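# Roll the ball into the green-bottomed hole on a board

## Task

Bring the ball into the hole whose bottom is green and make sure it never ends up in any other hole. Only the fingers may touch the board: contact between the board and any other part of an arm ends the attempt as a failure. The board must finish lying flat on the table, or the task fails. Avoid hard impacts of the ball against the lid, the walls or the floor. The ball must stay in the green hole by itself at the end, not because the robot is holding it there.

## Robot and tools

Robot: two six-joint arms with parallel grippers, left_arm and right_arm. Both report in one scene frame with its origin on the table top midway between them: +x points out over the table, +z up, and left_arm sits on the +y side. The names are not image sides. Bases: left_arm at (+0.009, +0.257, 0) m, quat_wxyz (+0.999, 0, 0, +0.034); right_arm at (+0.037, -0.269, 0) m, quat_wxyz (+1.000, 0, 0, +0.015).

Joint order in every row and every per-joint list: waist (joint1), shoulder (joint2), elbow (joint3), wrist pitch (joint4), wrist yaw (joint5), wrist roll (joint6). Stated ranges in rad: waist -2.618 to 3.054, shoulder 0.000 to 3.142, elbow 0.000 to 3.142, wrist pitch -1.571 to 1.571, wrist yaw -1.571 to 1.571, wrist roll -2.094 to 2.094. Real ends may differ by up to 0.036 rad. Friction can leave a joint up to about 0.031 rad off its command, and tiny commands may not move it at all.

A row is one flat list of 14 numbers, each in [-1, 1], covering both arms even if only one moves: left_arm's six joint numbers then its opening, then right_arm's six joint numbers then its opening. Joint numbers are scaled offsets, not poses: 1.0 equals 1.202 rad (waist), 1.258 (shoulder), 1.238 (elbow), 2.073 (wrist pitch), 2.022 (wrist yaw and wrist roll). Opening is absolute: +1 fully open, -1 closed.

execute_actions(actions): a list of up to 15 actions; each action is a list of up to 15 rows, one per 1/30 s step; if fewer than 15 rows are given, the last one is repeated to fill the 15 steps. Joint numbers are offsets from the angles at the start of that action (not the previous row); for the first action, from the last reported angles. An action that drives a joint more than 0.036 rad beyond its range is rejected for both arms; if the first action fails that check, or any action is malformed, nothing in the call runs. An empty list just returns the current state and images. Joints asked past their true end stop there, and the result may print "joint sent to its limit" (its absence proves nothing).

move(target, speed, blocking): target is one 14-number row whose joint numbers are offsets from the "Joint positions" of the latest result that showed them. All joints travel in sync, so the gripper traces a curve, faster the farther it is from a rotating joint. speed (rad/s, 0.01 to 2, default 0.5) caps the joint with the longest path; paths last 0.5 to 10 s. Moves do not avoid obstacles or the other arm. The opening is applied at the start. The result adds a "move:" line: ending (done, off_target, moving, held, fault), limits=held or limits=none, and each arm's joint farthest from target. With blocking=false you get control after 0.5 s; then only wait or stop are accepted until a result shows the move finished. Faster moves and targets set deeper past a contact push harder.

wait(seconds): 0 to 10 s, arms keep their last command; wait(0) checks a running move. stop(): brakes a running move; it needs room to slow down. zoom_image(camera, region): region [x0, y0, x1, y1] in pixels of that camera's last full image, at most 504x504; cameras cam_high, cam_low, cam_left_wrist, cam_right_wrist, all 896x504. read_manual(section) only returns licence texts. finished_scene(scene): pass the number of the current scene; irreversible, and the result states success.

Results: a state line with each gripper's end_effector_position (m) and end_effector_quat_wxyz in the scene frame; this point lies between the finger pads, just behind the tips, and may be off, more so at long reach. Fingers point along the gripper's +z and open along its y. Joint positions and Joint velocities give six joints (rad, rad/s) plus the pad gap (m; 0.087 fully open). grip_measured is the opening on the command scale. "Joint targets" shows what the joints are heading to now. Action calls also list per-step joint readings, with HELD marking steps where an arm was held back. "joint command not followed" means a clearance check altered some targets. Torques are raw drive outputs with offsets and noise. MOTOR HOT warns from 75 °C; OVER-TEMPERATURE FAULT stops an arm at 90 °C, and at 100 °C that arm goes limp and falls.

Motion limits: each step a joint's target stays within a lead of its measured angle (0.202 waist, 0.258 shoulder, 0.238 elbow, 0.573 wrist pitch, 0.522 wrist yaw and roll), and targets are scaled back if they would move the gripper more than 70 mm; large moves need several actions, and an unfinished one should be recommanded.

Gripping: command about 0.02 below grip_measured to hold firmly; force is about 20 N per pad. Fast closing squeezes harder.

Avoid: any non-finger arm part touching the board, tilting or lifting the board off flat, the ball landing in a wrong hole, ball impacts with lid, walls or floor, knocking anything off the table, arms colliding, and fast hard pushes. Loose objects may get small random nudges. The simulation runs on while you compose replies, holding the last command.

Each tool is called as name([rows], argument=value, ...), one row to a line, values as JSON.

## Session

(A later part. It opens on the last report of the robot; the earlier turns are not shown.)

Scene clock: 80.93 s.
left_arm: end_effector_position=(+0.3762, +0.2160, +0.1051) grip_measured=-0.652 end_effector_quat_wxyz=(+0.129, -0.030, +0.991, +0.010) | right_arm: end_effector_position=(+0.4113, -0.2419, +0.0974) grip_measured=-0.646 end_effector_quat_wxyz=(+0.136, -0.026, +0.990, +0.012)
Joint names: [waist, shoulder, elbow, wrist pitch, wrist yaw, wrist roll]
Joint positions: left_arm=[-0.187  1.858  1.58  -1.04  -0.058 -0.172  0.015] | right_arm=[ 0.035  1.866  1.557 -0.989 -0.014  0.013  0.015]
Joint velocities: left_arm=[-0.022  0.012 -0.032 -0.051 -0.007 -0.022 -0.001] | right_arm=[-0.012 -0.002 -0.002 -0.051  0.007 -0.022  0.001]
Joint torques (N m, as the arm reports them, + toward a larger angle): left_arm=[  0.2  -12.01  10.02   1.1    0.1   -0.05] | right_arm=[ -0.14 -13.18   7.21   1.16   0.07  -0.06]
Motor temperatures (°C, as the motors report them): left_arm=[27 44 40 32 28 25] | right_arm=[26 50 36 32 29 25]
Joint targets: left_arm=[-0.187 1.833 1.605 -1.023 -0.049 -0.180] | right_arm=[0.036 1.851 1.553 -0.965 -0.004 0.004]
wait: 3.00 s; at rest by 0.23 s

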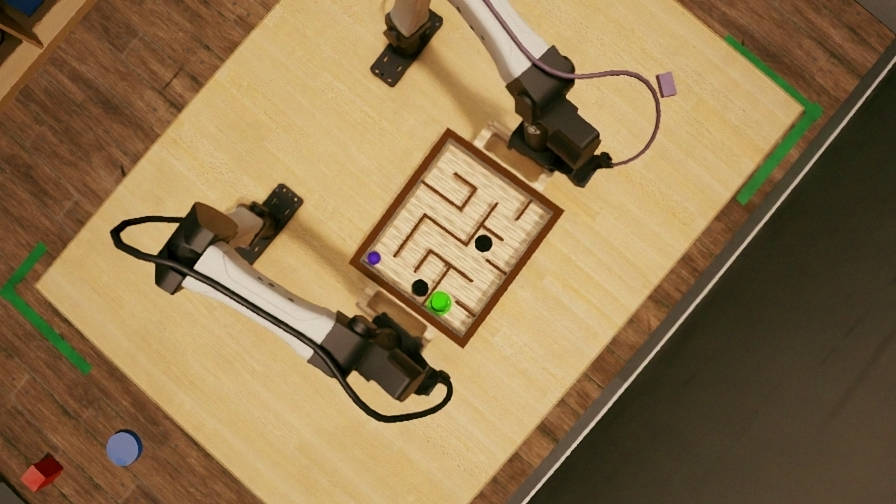

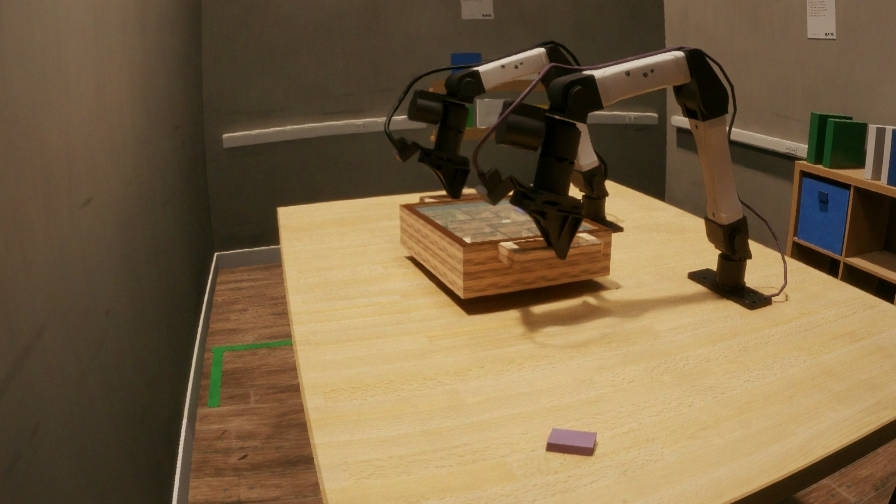

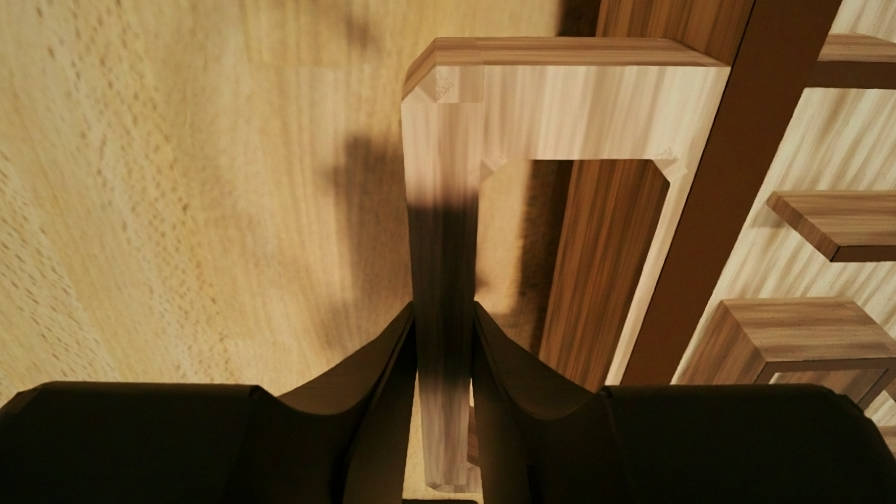

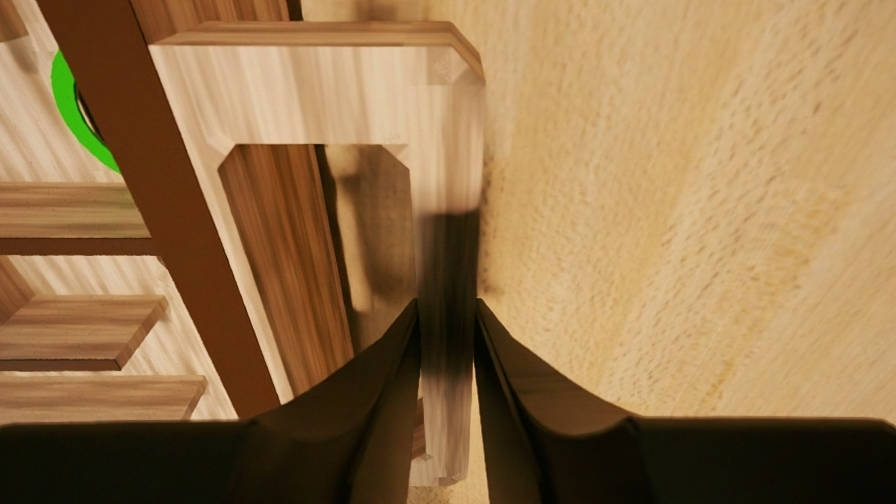

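execute_actions([
  [[0,-0.02,0.02,-0.006,0,0,-0.75,0,-0.012,0.015,-0.008,0,0,-0.75],[0,-0.02,0.02,-0.012,0,0,-0.75,0,-0.012,0.015,-0.016,0,0,-0.75],[0,-0.02,0.02,-0.0175,0,0,-0.75,0,-0.012,0.015,-0.024,0,0,-0.75]],
])

wait(seconds=0.5)

execute_actions([
  [[0,-0.02,0.02,0.01,0,0,-0.75,0,-0.012,0.04,0,0,0,-0.75],[0,-0.02,0.02,0.014,0,0,-0.75,0,-0.012,0.052,-0.005,0,0,-0.75],[0,-0.02,0.02,0.017,0.003,0,-0.75,0,-0.012,0.064,-0.011,0.003,0,-0.75],[0,-0.02,0.02,0.02,0.006,0,-0.75,0,-0.012,0.076,-0.017,0.006,0,-0.75],[0,-0.02,0.02,0.023,0.009,0,-0.75,0,-0.012,0.088,-0.023,0.009,0,-0.75],[0,-0.02,0.02,0.026,0.012,0,-0.75,0,-0.012,0.1,-0.029,0.012,0,-0.75],[0,-0.02,0.02,0.027,0.015,0,-0.75,0,-0.012,0.113,-0.036,0.015,0,-0.75]],
])

wait(seconds=0.5)

Scene clock: 92.10 s.
left_arm: end_effector_position=(+0.3681, +0.2167, +0.1045) grip_measured=-0.652 end_effector_quat_wxyz=(+0.113, -0.029, +0.993, +0.012) | right_arm: end_effector_position=(+0.4018, -0.2415, +0.0966) grip_measured=-0.646 end_effector_quat_wxyz=(+0.117, -0.026, +0.993, +0.014)
Joint names: [waist, shoulder, elbow, wrist pitch, wrist yaw, wrist roll]
Joint positions: left_arm=[-0.187  1.858  1.58  -1.072 -0.056 -0.172  0.015] | right_arm=[ 0.035  1.866  1.557 -1.026 -0.019  0.015  0.015]
Joint velocities: left_arm=[-0.022 -0.002 -0.022 -0.022 -0.037 -0.051 -0.001] | right_arm=[-0.022 -0.007 -0.002 -0.051 -0.037 -0.051 -0.001]
Joint torques (N m, as the arm reports them, + toward a larger angle): left_arm=[  0.18 -11.88   9.96   0.82  -0.02   0.02] | right_arm=[ -0.21 -13.02   8.84   0.78   0.08   0.02]
Motor temperatures (°C, as the motors report them): left_arm=[27 45 41 32 28 25] | right_arm=[26 51 36 32 29 25]
Joint targets: left_arm=[-0.187 1.833 1.605 -1.076 -0.058 -0.172] | right_arm=[0.035 1.851 1.576 -1.039 -0.014 0.013]
Step readings (joint positions):
0: left_arm=[-0.187 1.858 1.580 -1.040 -0.058 -0.172] | right_arm=[0.035 1.866 1.557 -0.989 -0.014 0.013]
1: left_arm=[-0.187 1.858 1.580 -1.040 -0.059 -0.172] | right_arm=[0.035 1.866 1.557 -0.990 -0.014 0.013]
2: left_arm=[-0.187 1.858 1.580 -1.042 -0.059 -0.172] | right_arm=[0.035 1.866 1.557 -0.992 -0.015 0.013]
4: left_arm=[-0.187 1.858 1.580 -1.050 -0.059 -0.172] | right_arm=[0.035 1.866 1.557 -1.002 -0.017 0.014]
8: left_arm=[-0.187 1.858 1.580 -1.067 -0.058 -0.172] | right_arm=[0.035 1.866 1.557 -1.021 -0.019 0.015]
15: Joint positions above

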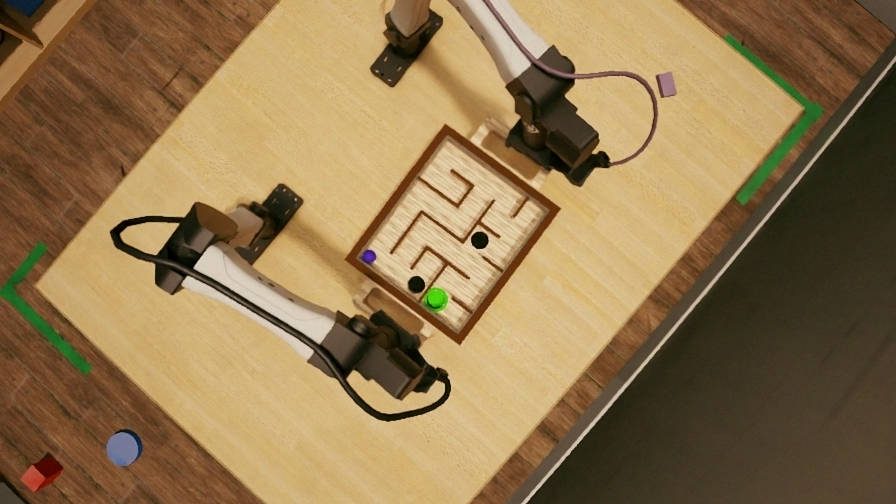

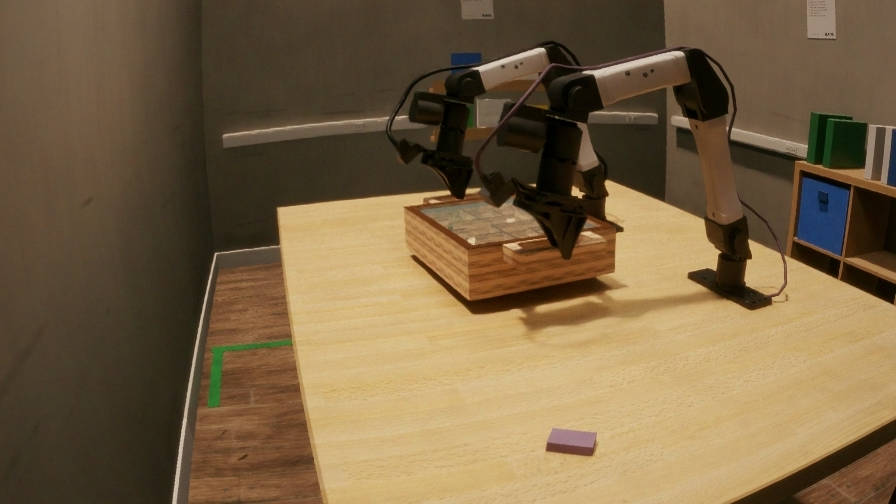

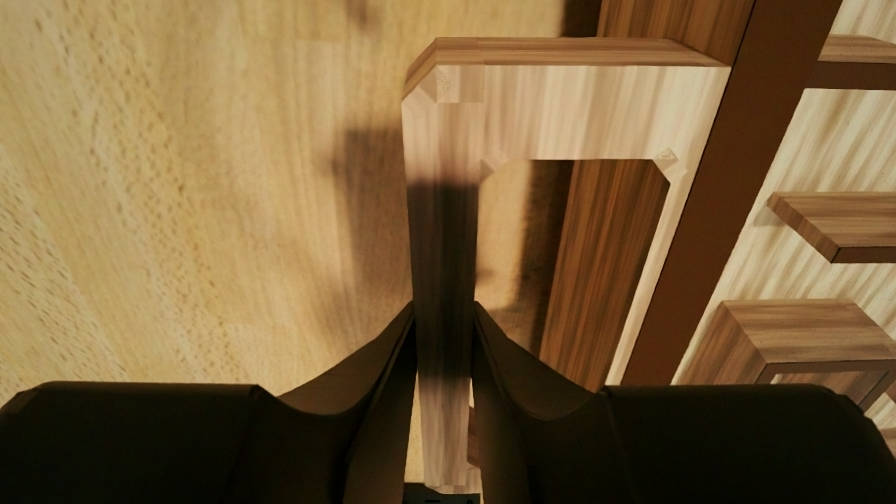

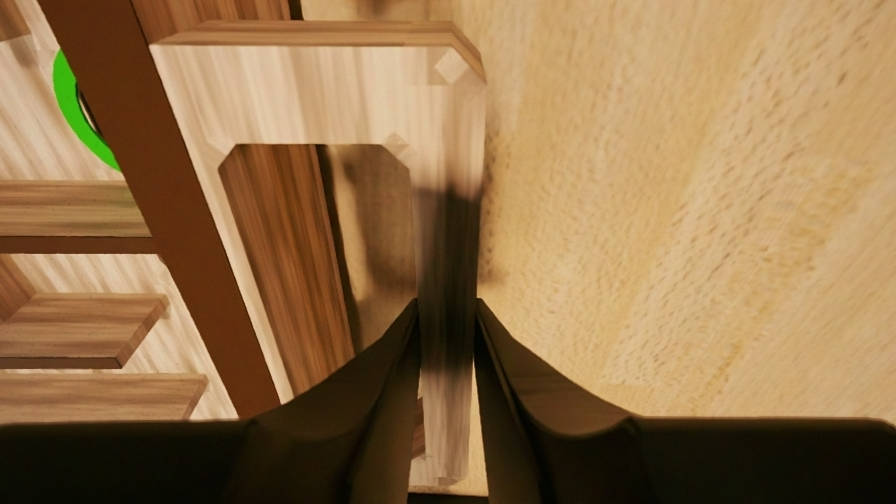

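Scene clock: 92.60 s.
left_arm: end_effector_position=(+0.3681, +0.2167, +0.1045) grip_measured=-0.652 end_effector_quat_wxyz=(+0.113, -0.029, +0.993, +0.012) | right_arm: end_effector_position=(+0.4018, -0.2415, +0.0966) grip_measured=-0.646 end_effector_quat_wxyz=(+0.117, -0.026, +0.993, +0.014)
Joint names: [waist, shoulder, elbow, wrist pitch, wrist yaw, wrist roll]
Joint positions: left_arm=[-0.187  1.858  1.58  -1.072 -0.056 -0.172  0.015] | right_arm=[ 0.035  1.866  1.557 -1.026 -0.019  0.015  0.015]
Joint velocities: left_arm=[-0.012 -0.007 -0.012 -0.007  0.007 -0.051  0.   ] | right_arm=[-0.017  0.002 -0.002 -0.066 -0.007 -0.037  0.001]
Joint torques (N m, as the arm reports them, + toward a larger angle): left_arm=[  0.19 -11.93   9.96   0.81  -0.02   0.02] | right_arm=[ -0.08 -13.06   8.86   0.74   0.06  -0.06]
Motor temperatures (°C, as the motors report them): left_arm=[27 45 41 32 28 25] | right_arm=[26 51 36 32 29 25]
Joint targets: left_arm=[-0.187 1.833 1.605 -1.076 -0.058 -0.172] | right_arm=[0.035 1.851 1.576 -1.039 -0.014 0.013]
wait: 0.50 s; at rest by 0.17 s

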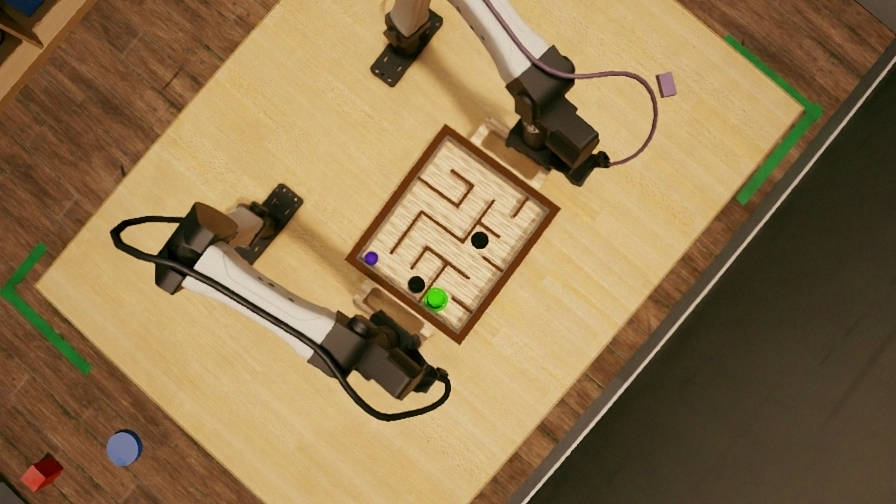

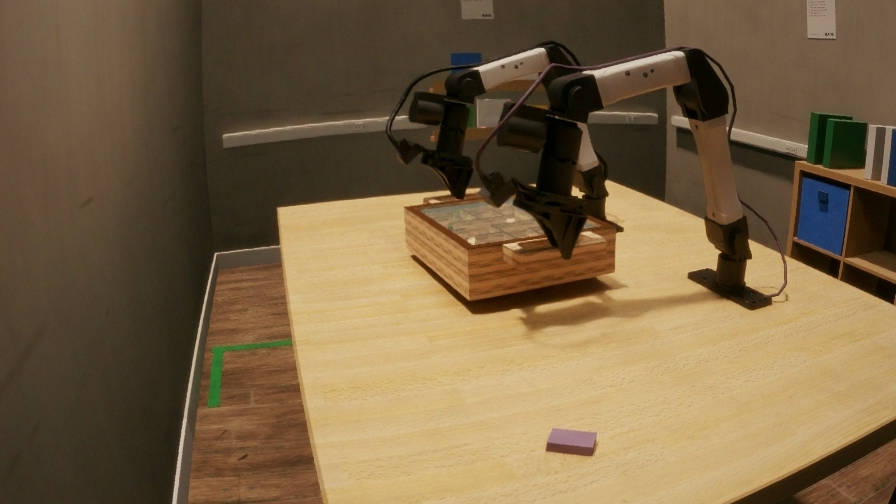

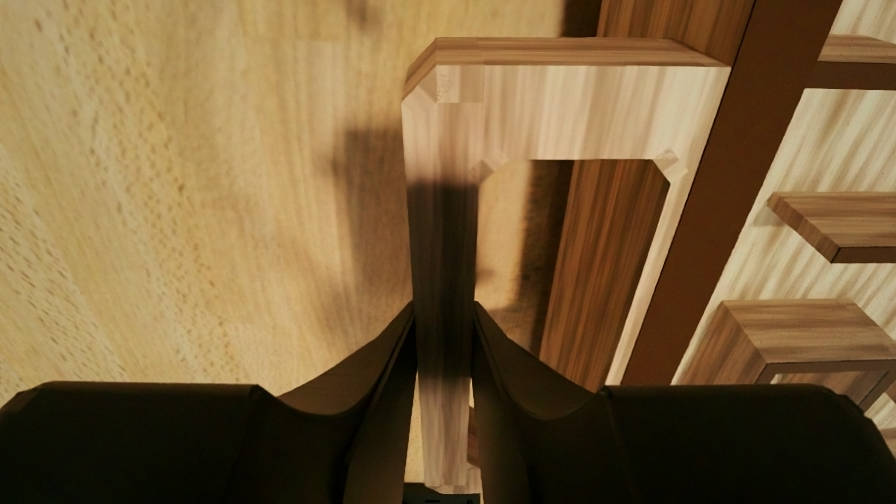

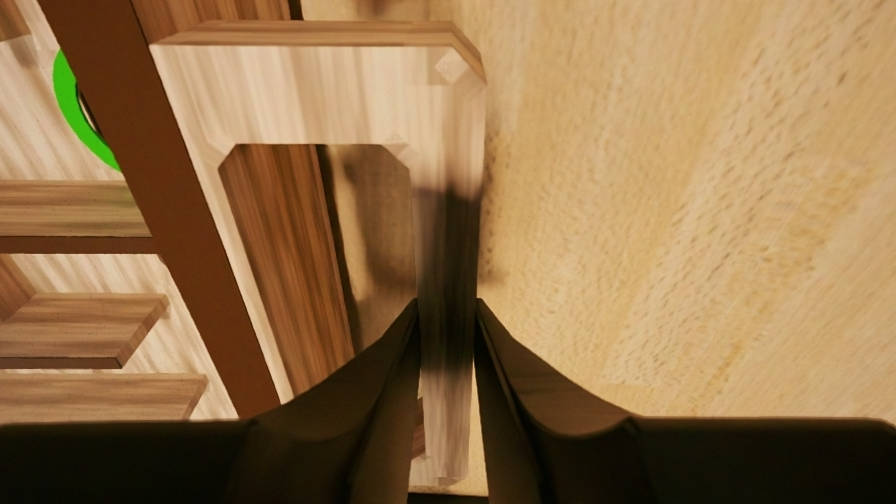

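Scene clock: 93.10 s.
left_arm: end_effector_position=(+0.3784, +0.2093, +0.1054) grip_measured=-0.654 end_effector_quat_wxyz=(+0.132, -0.031, +0.991, -0.008) | right_arm: end_effector_position=(+0.4112, -0.2481, +0.1229) grip_measured=-0.644 end_effector_quat_wxyz=(+0.135, -0.027, +0.991, -0.005)
Joint names: [waist, shoulder, elbow, wrist pitch, wrist yaw, wrist roll]
Joint positions: left_arm=[-0.187  1.858  1.58  -1.028 -0.023 -0.179  0.015] | right_arm=[ 0.035  1.866  1.659 -1.094  0.021  0.008  0.016]
Joint velocities: left_arm=[ 0.007  0.022 -0.007 -0.022 -0.095 -0.037 -0.   ] | right_arm=[-0.017  0.022 -0.007 -0.095 -0.007 -0.081  0.002]
Joint torques (N m, as the arm reports them, + toward a larger angle): left_arm=[  0.15 -12.16  10.06   1.05  -0.04   0.07] | right_arm=[ -0.01 -13.19  10.65   0.89  -0.05   0.18]
Motor temperatures (°C, as the motors report them): left_arm=[27 45 41 32 28 25] | right_arm=[26 51 36 32 29 25]
Joint targets: left_arm=[-0.187 1.833 1.605 -1.016 -0.026 -0.172] | right_arm=[0.036 1.851 1.697 -1.101 0.011 0.015]
Step readings (joint positions):
0: left_arm=[-0.187 1.858 1.580 -1.072 -0.056 -0.172] | right_arm=[0.035 1.866 1.557 -1.026 -0.019 0.015]
1: left_arm=[-0.187 1.858 1.580 -1.072 -0.056 -0.172] | right_arm=[0.035 1.866 1.559 -1.027 -0.019 0.016]
2: left_arm=[-0.187 1.858 1.580 -1.072 -0.056 -0.172] | right_arm=[0.035 1.866 1.563 -1.029 -0.019 0.016]
4: left_arm=[-0.187 1.858 1.580 -1.068 -0.053 -0.172] | right_arm=[0.035 1.866 1.582 -1.042 -0.016 0.015]
8: left_arm=[-0.187 1.858 1.580 -1.045 -0.033 -0.177] | right_arm=[0.035 1.866 1.638 -1.078 0.007 0.011]
15: Joint positions above

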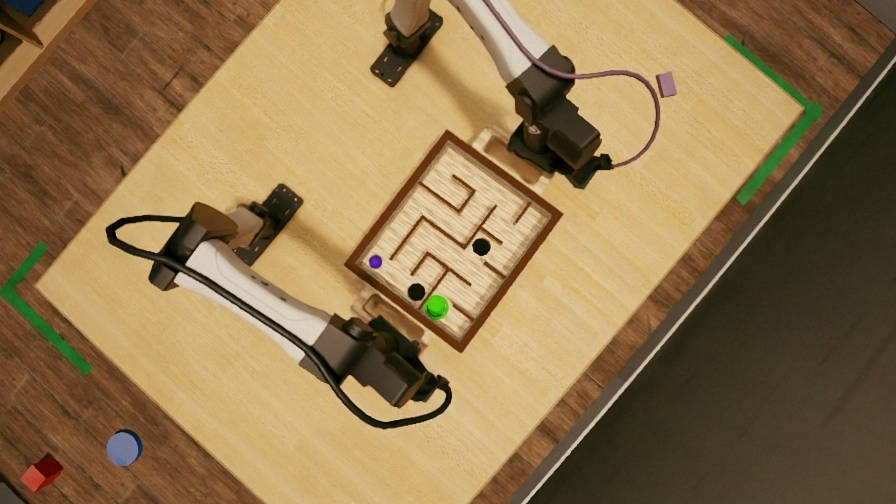

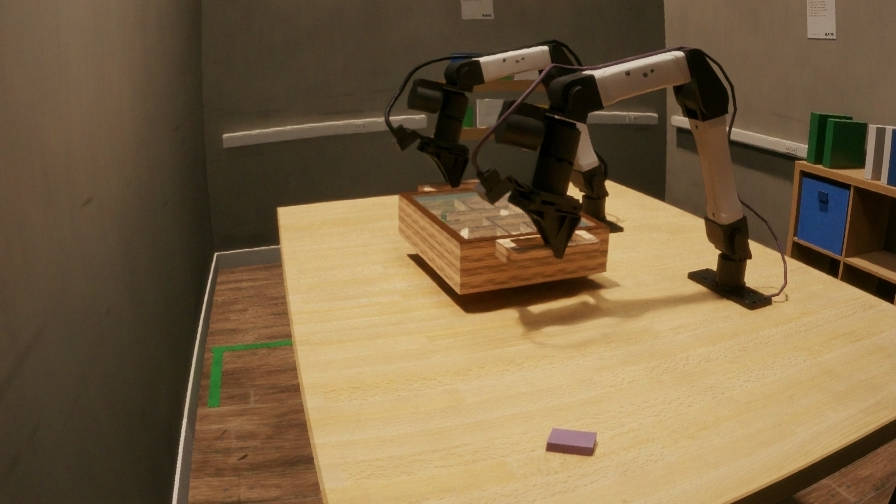

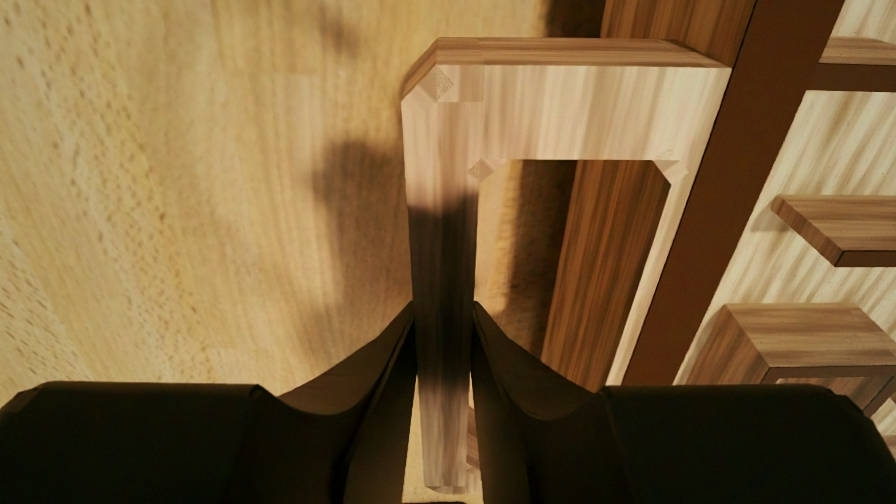

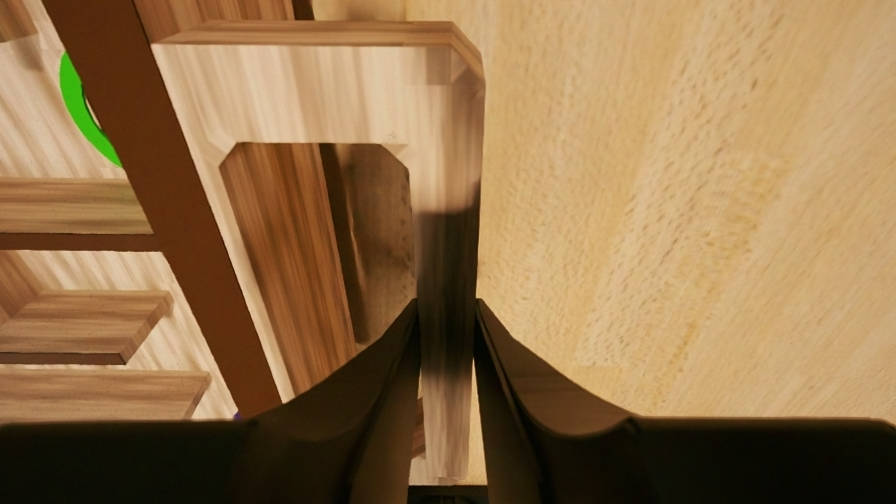

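Scene clock: 93.60 s.
left_arm: end_effector_position=(+0.3784, +0.2093, +0.1054) grip_measured=-0.654 end_effector_quat_wxyz=(+0.132, -0.031, +0.991, -0.008) | right_arm: end_effector_position=(+0.4110, -0.2482, +0.1228) grip_measured=-0.644 end_effector_quat_wxyz=(+0.134, -0.027, +0.991, -0.006)
Joint names: [waist, shoulder, elbow, wrist pitch, wrist yaw, wrist roll]
Joint positions: left_arm=[-0.187  1.858  1.58  -1.028 -0.023 -0.179  0.015] | right_arm=[ 0.035  1.866  1.659 -1.095  0.021  0.008  0.016]
Joint velocities: left_arm=[-0.007 -0.007 -0.012  0.007 -0.007 -0.022 -0.   ] | right_arm=[-0.002 -0.012 -0.007  0.007 -0.037  0.037  0.   ]
Joint torques (N m, as the arm reports them, + toward a larger angle): left_arm=[  0.21 -12.04  10.05   1.07  -0.02   0.08] | right_arm=[ -0.17 -13.08  10.39   0.89  -0.08   0.12]
Motor temperatures (°C, as the motors report them): left_arm=[27 45 41 32 28 25] | right_arm=[26 51 36 32 29 25]
Joint targets: left_arm=[-0.187 1.833 1.605 -1.016 -0.026 -0.172] | right_arm=[0.036 1.851 1.697 -1.101 0.011 0.015]
wait: 0.50 s; at rest by 0.17 s

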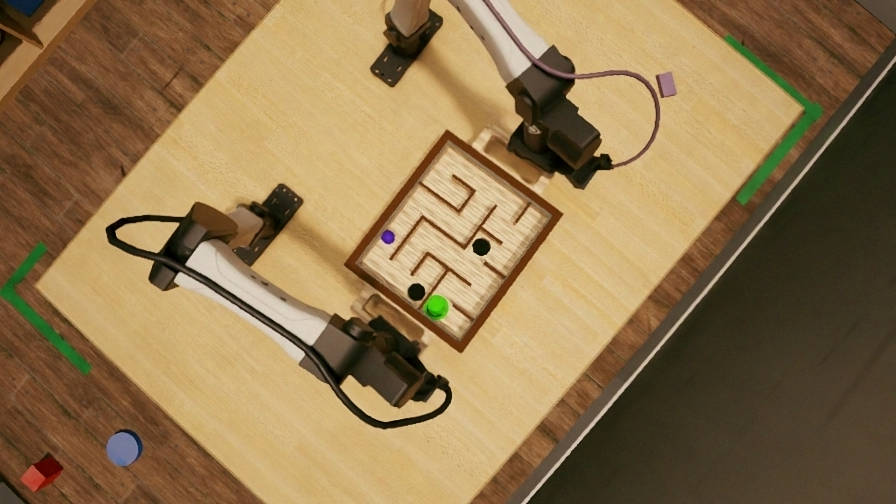

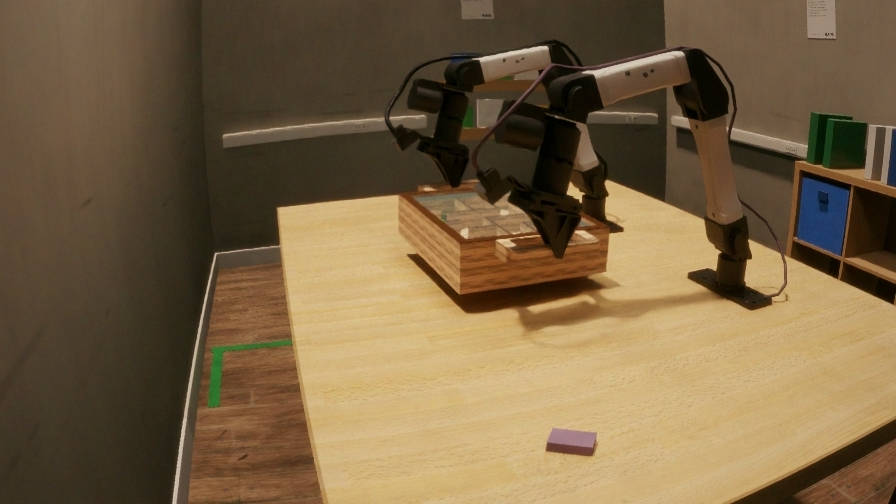

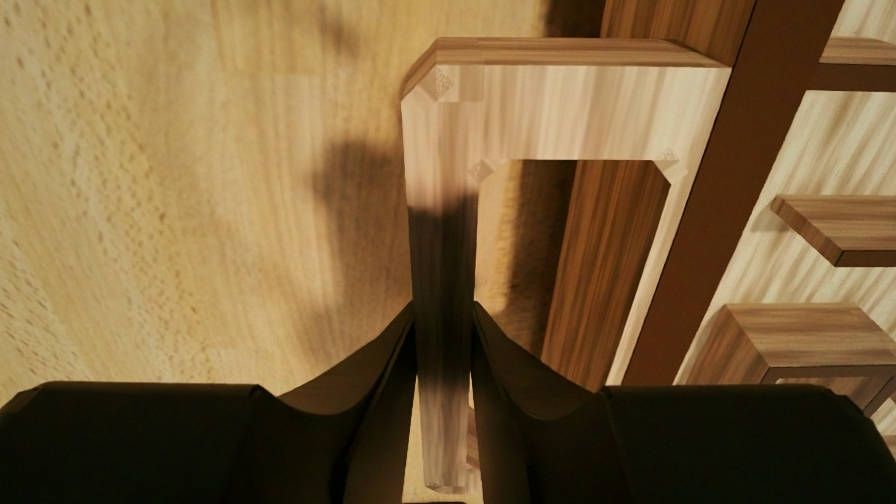

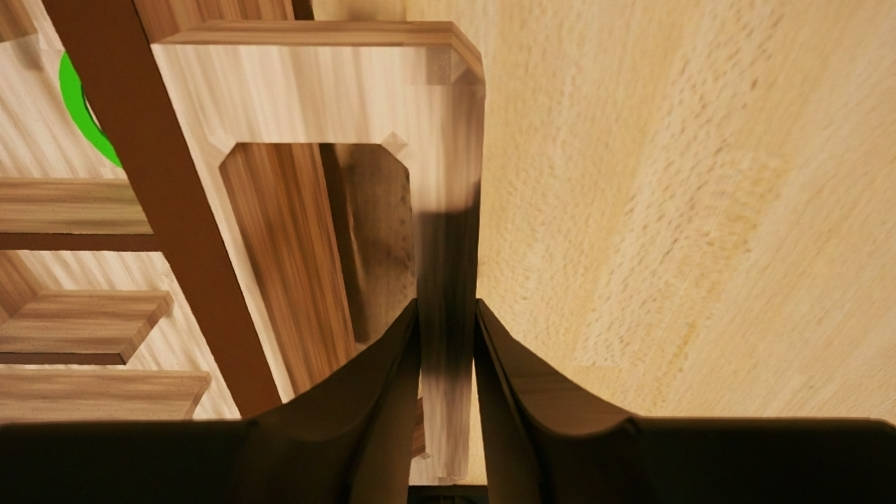

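execute_actions([
  [[0,-0.02,0.02,0.008,0,0,-0.75,0,-0.012,-0.01,0.02,0,0,-0.75],[0,-0.02,0.02,0.008,0,0,-0.75,0,-0.012,-0.02,0.026,0,0,-0.75],[0,-0.02,0.02,0.008,-0.003,0,-0.75,0,-0.012,-0.03,0.032,-0.003,0,-0.75],[0,-0.02,0.02,0.008,-0.005,0,-0.75,0,-0.012,-0.04,0.038,-0.005,0,-0.75],[0,-0.02,0.02,0.008,-0.007,0,-0.75,0,-0.012,-0.05,0.043,-0.007,0,-0.75],[0,-0.02,0.02,0.008,-0.009,0,-0.75,0,-0.012,-0.06,0.048,-0.009,0,-0.75],[0,-0.02,0.02,0.008,-0.011,0,-0.75,0,-0.012,-0.07,0.053,-0.011,0,-0.75],[0,-0.02,0.02,0.008,-0.012,0,-0.75,0,-0.012,-0.078,0.058,-0.012,0,-0.75],[0,-0.02,0.02,0.008,-0.013,0,-0.75,0,-0.012,-0.0856,0.063,-0.0125,0,-0.75]],
])

wait(seconds=3)

Scene clock: 108.43 s.
left_arm: end_effector_position=(+0.3779, +0.2160, +0.1052) grip_measured=-0.652 end_effector_quat_wxyz=(+0.132, -0.029, +0.991, +0.010) | right_arm: end_effector_position=(+0.4113, -0.2420, +0.0975) grip_measured=-0.646 end_effector_quat_wxyz=(+0.136, -0.025, +0.990, +0.012)
Joint names: [waist, shoulder, elbow, wrist pitch, wrist yaw, wrist roll]
Joint positions: left_arm=[-0.187  1.858  1.58  -1.033 -0.059 -0.171  0.015] | right_arm=[ 0.035  1.866  1.558 -0.989 -0.012  0.017  0.015]
Joint velocities: left_arm=[ 0.007  0.002 -0.007  0.022 -0.051 -0.066 -0.001] | right_arm=[-0.002  0.002  0.027  0.081 -0.051  0.022 -0.001]
Joint torques (N m, as the arm reports them, + toward a larger angle): left_arm=[  0.19 -11.93   9.89   1.18   0.09  -0.02] | right_arm=[ -0.21 -13.21   7.15   1.03   0.03  -0.07]
Motor temperatures (°C, as the motors report them): left_arm=[27 46 42 32 28 25] | right_arm=[26 52 38 32 29 25]
Joint targets: left_arm=[-0.187 1.833 1.605 -1.012 -0.049 -0.179] | right_arm=[0.035 1.851 1.553 -0.964 -0.004 0.008]
Step readings (joint positions):
0: left_arm=[-0.187 1.858 1.580 -1.028 -0.023 -0.179] | right_arm=[0.035 1.866 1.659 -1.095 0.021 0.008]
1: left_arm=[-0.187 1.858 1.580 -1.028 -0.022 -0.179] | right_arm=[0.035 1.866 1.657 -1.092 0.022 0.008]
2: left_arm=[-0.187 1.858 1.580 -1.028 -0.022 -0.179] | right_arm=[0.035 1.866 1.653 -1.087 0.022 0.008]
4: left_arm=[-0.187 1.858 1.580 -1.028 -0.025 -0.179] | right_arm=[0.035 1.866 1.636 -1.068 0.020 0.008]
8: left_arm=[-0.187 1.858 1.580 -1.029 -0.043 -0.175] | right_arm=[0.035 1.866 1.589 -1.027 0.003 0.012]
15: Joint positions above

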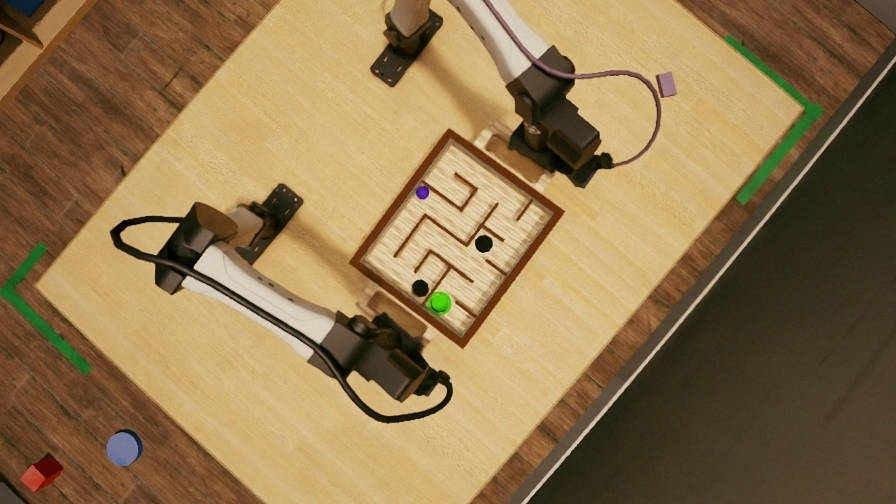

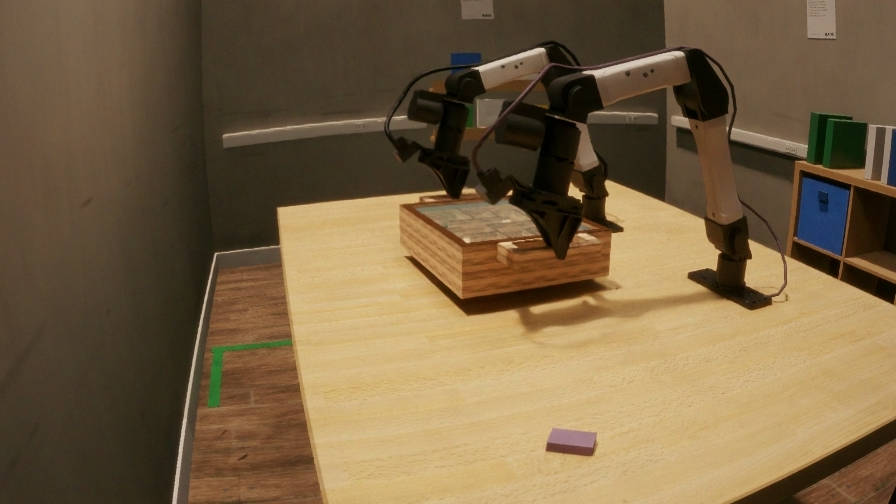

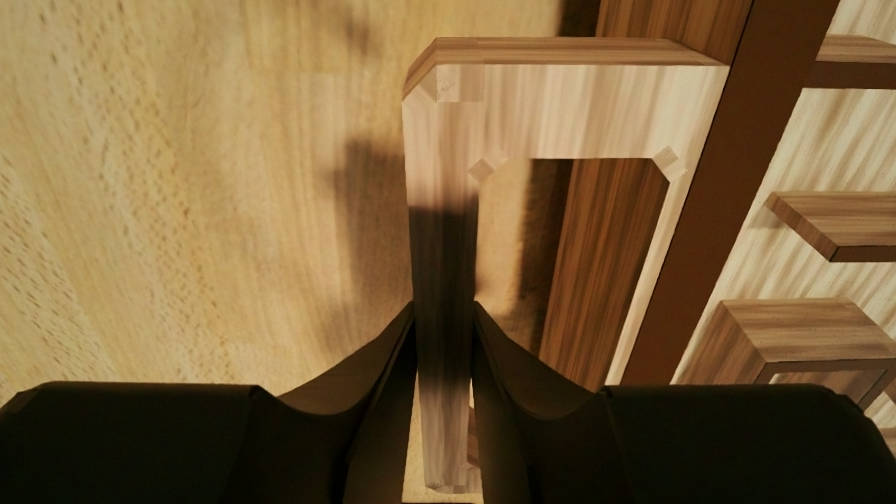

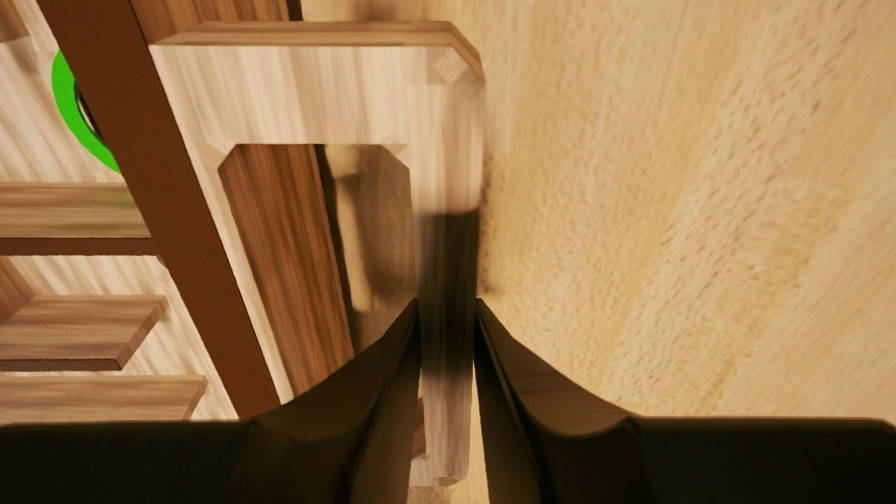

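Scene clock: 111.43 s.
left_arm: end_effector_position=(+0.3779, +0.2160, +0.1052) grip_measured=-0.652 end_effector_quat_wxyz=(+0.132, -0.029, +0.991, +0.010) | right_arm: end_effector_position=(+0.4120, -0.2419, +0.0975) grip_measured=-0.646 end_effector_quat_wxyz=(+0.137, -0.025, +0.990, +0.012)
Joint names: [waist, shoulder, elbow, wrist pitch, wrist yaw, wrist roll]
Joint positions: left_arm=[-0.187  1.858  1.58  -1.033 -0.059 -0.171  0.015] | right_arm=[ 0.035  1.866  1.558 -0.987 -0.012  0.017  0.015]
Joint velocities: left_arm=[-0.007  0.007 -0.022 -0.037 -0.037  0.037 -0.   ] | right_arm=[ 0.017 -0.012 -0.002 -0.037  0.007 -0.051 -0.001]
Joint torques (N m, as the arm reports them, + toward a larger angle): left_arm=[  0.19 -12.01  10.04   1.16   0.1   -0.01] | right_arm=[ -0.1  -13.     7.21   1.14   0.03  -0.06]
Motor temperatures (°C, as the motors report them): left_arm=[27 46 42 32 28 25] | right_arm=[26 52 38 32 29 25]
Joint targets: left_arm=[-0.187 1.833 1.605 -1.012 -0.049 -0.179] | right_arm=[0.035 1.851 1.553 -0.964 -0.004 0.008]
wait: 3.00 s; at rest by 0.20 s

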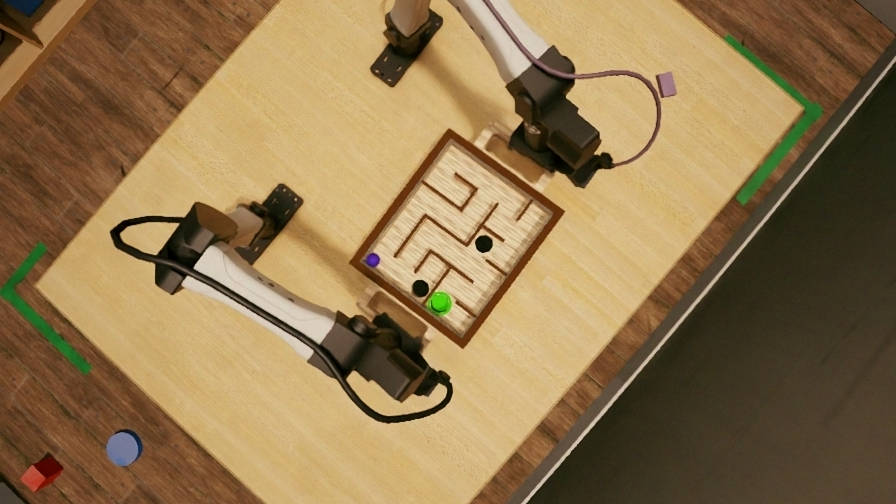

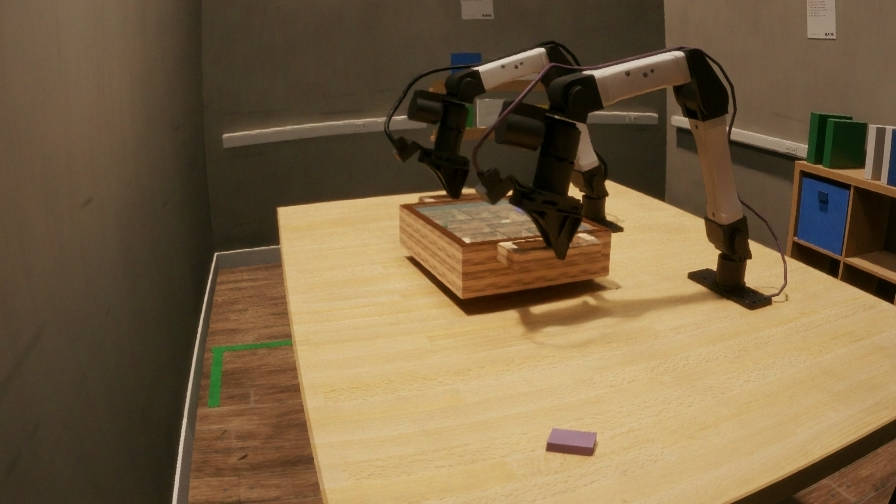

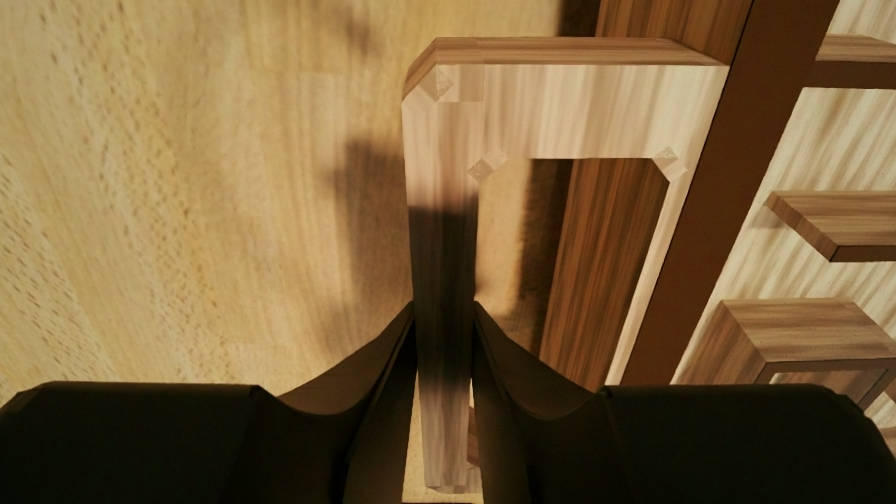

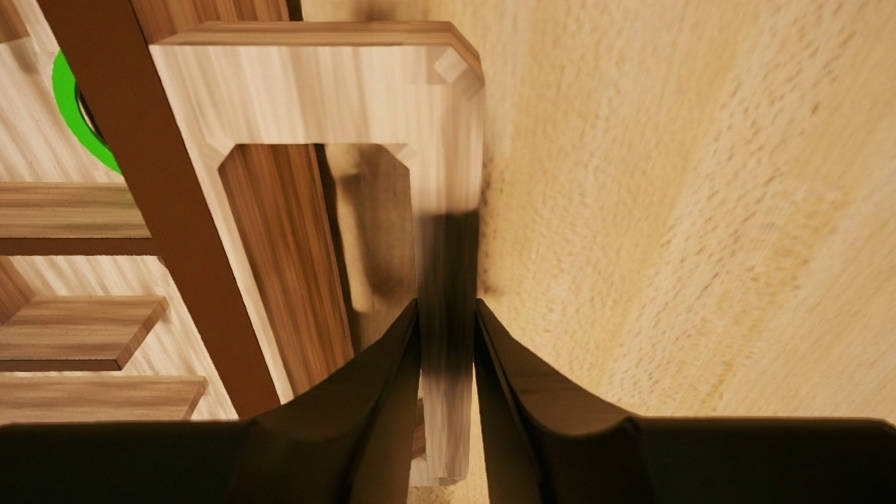

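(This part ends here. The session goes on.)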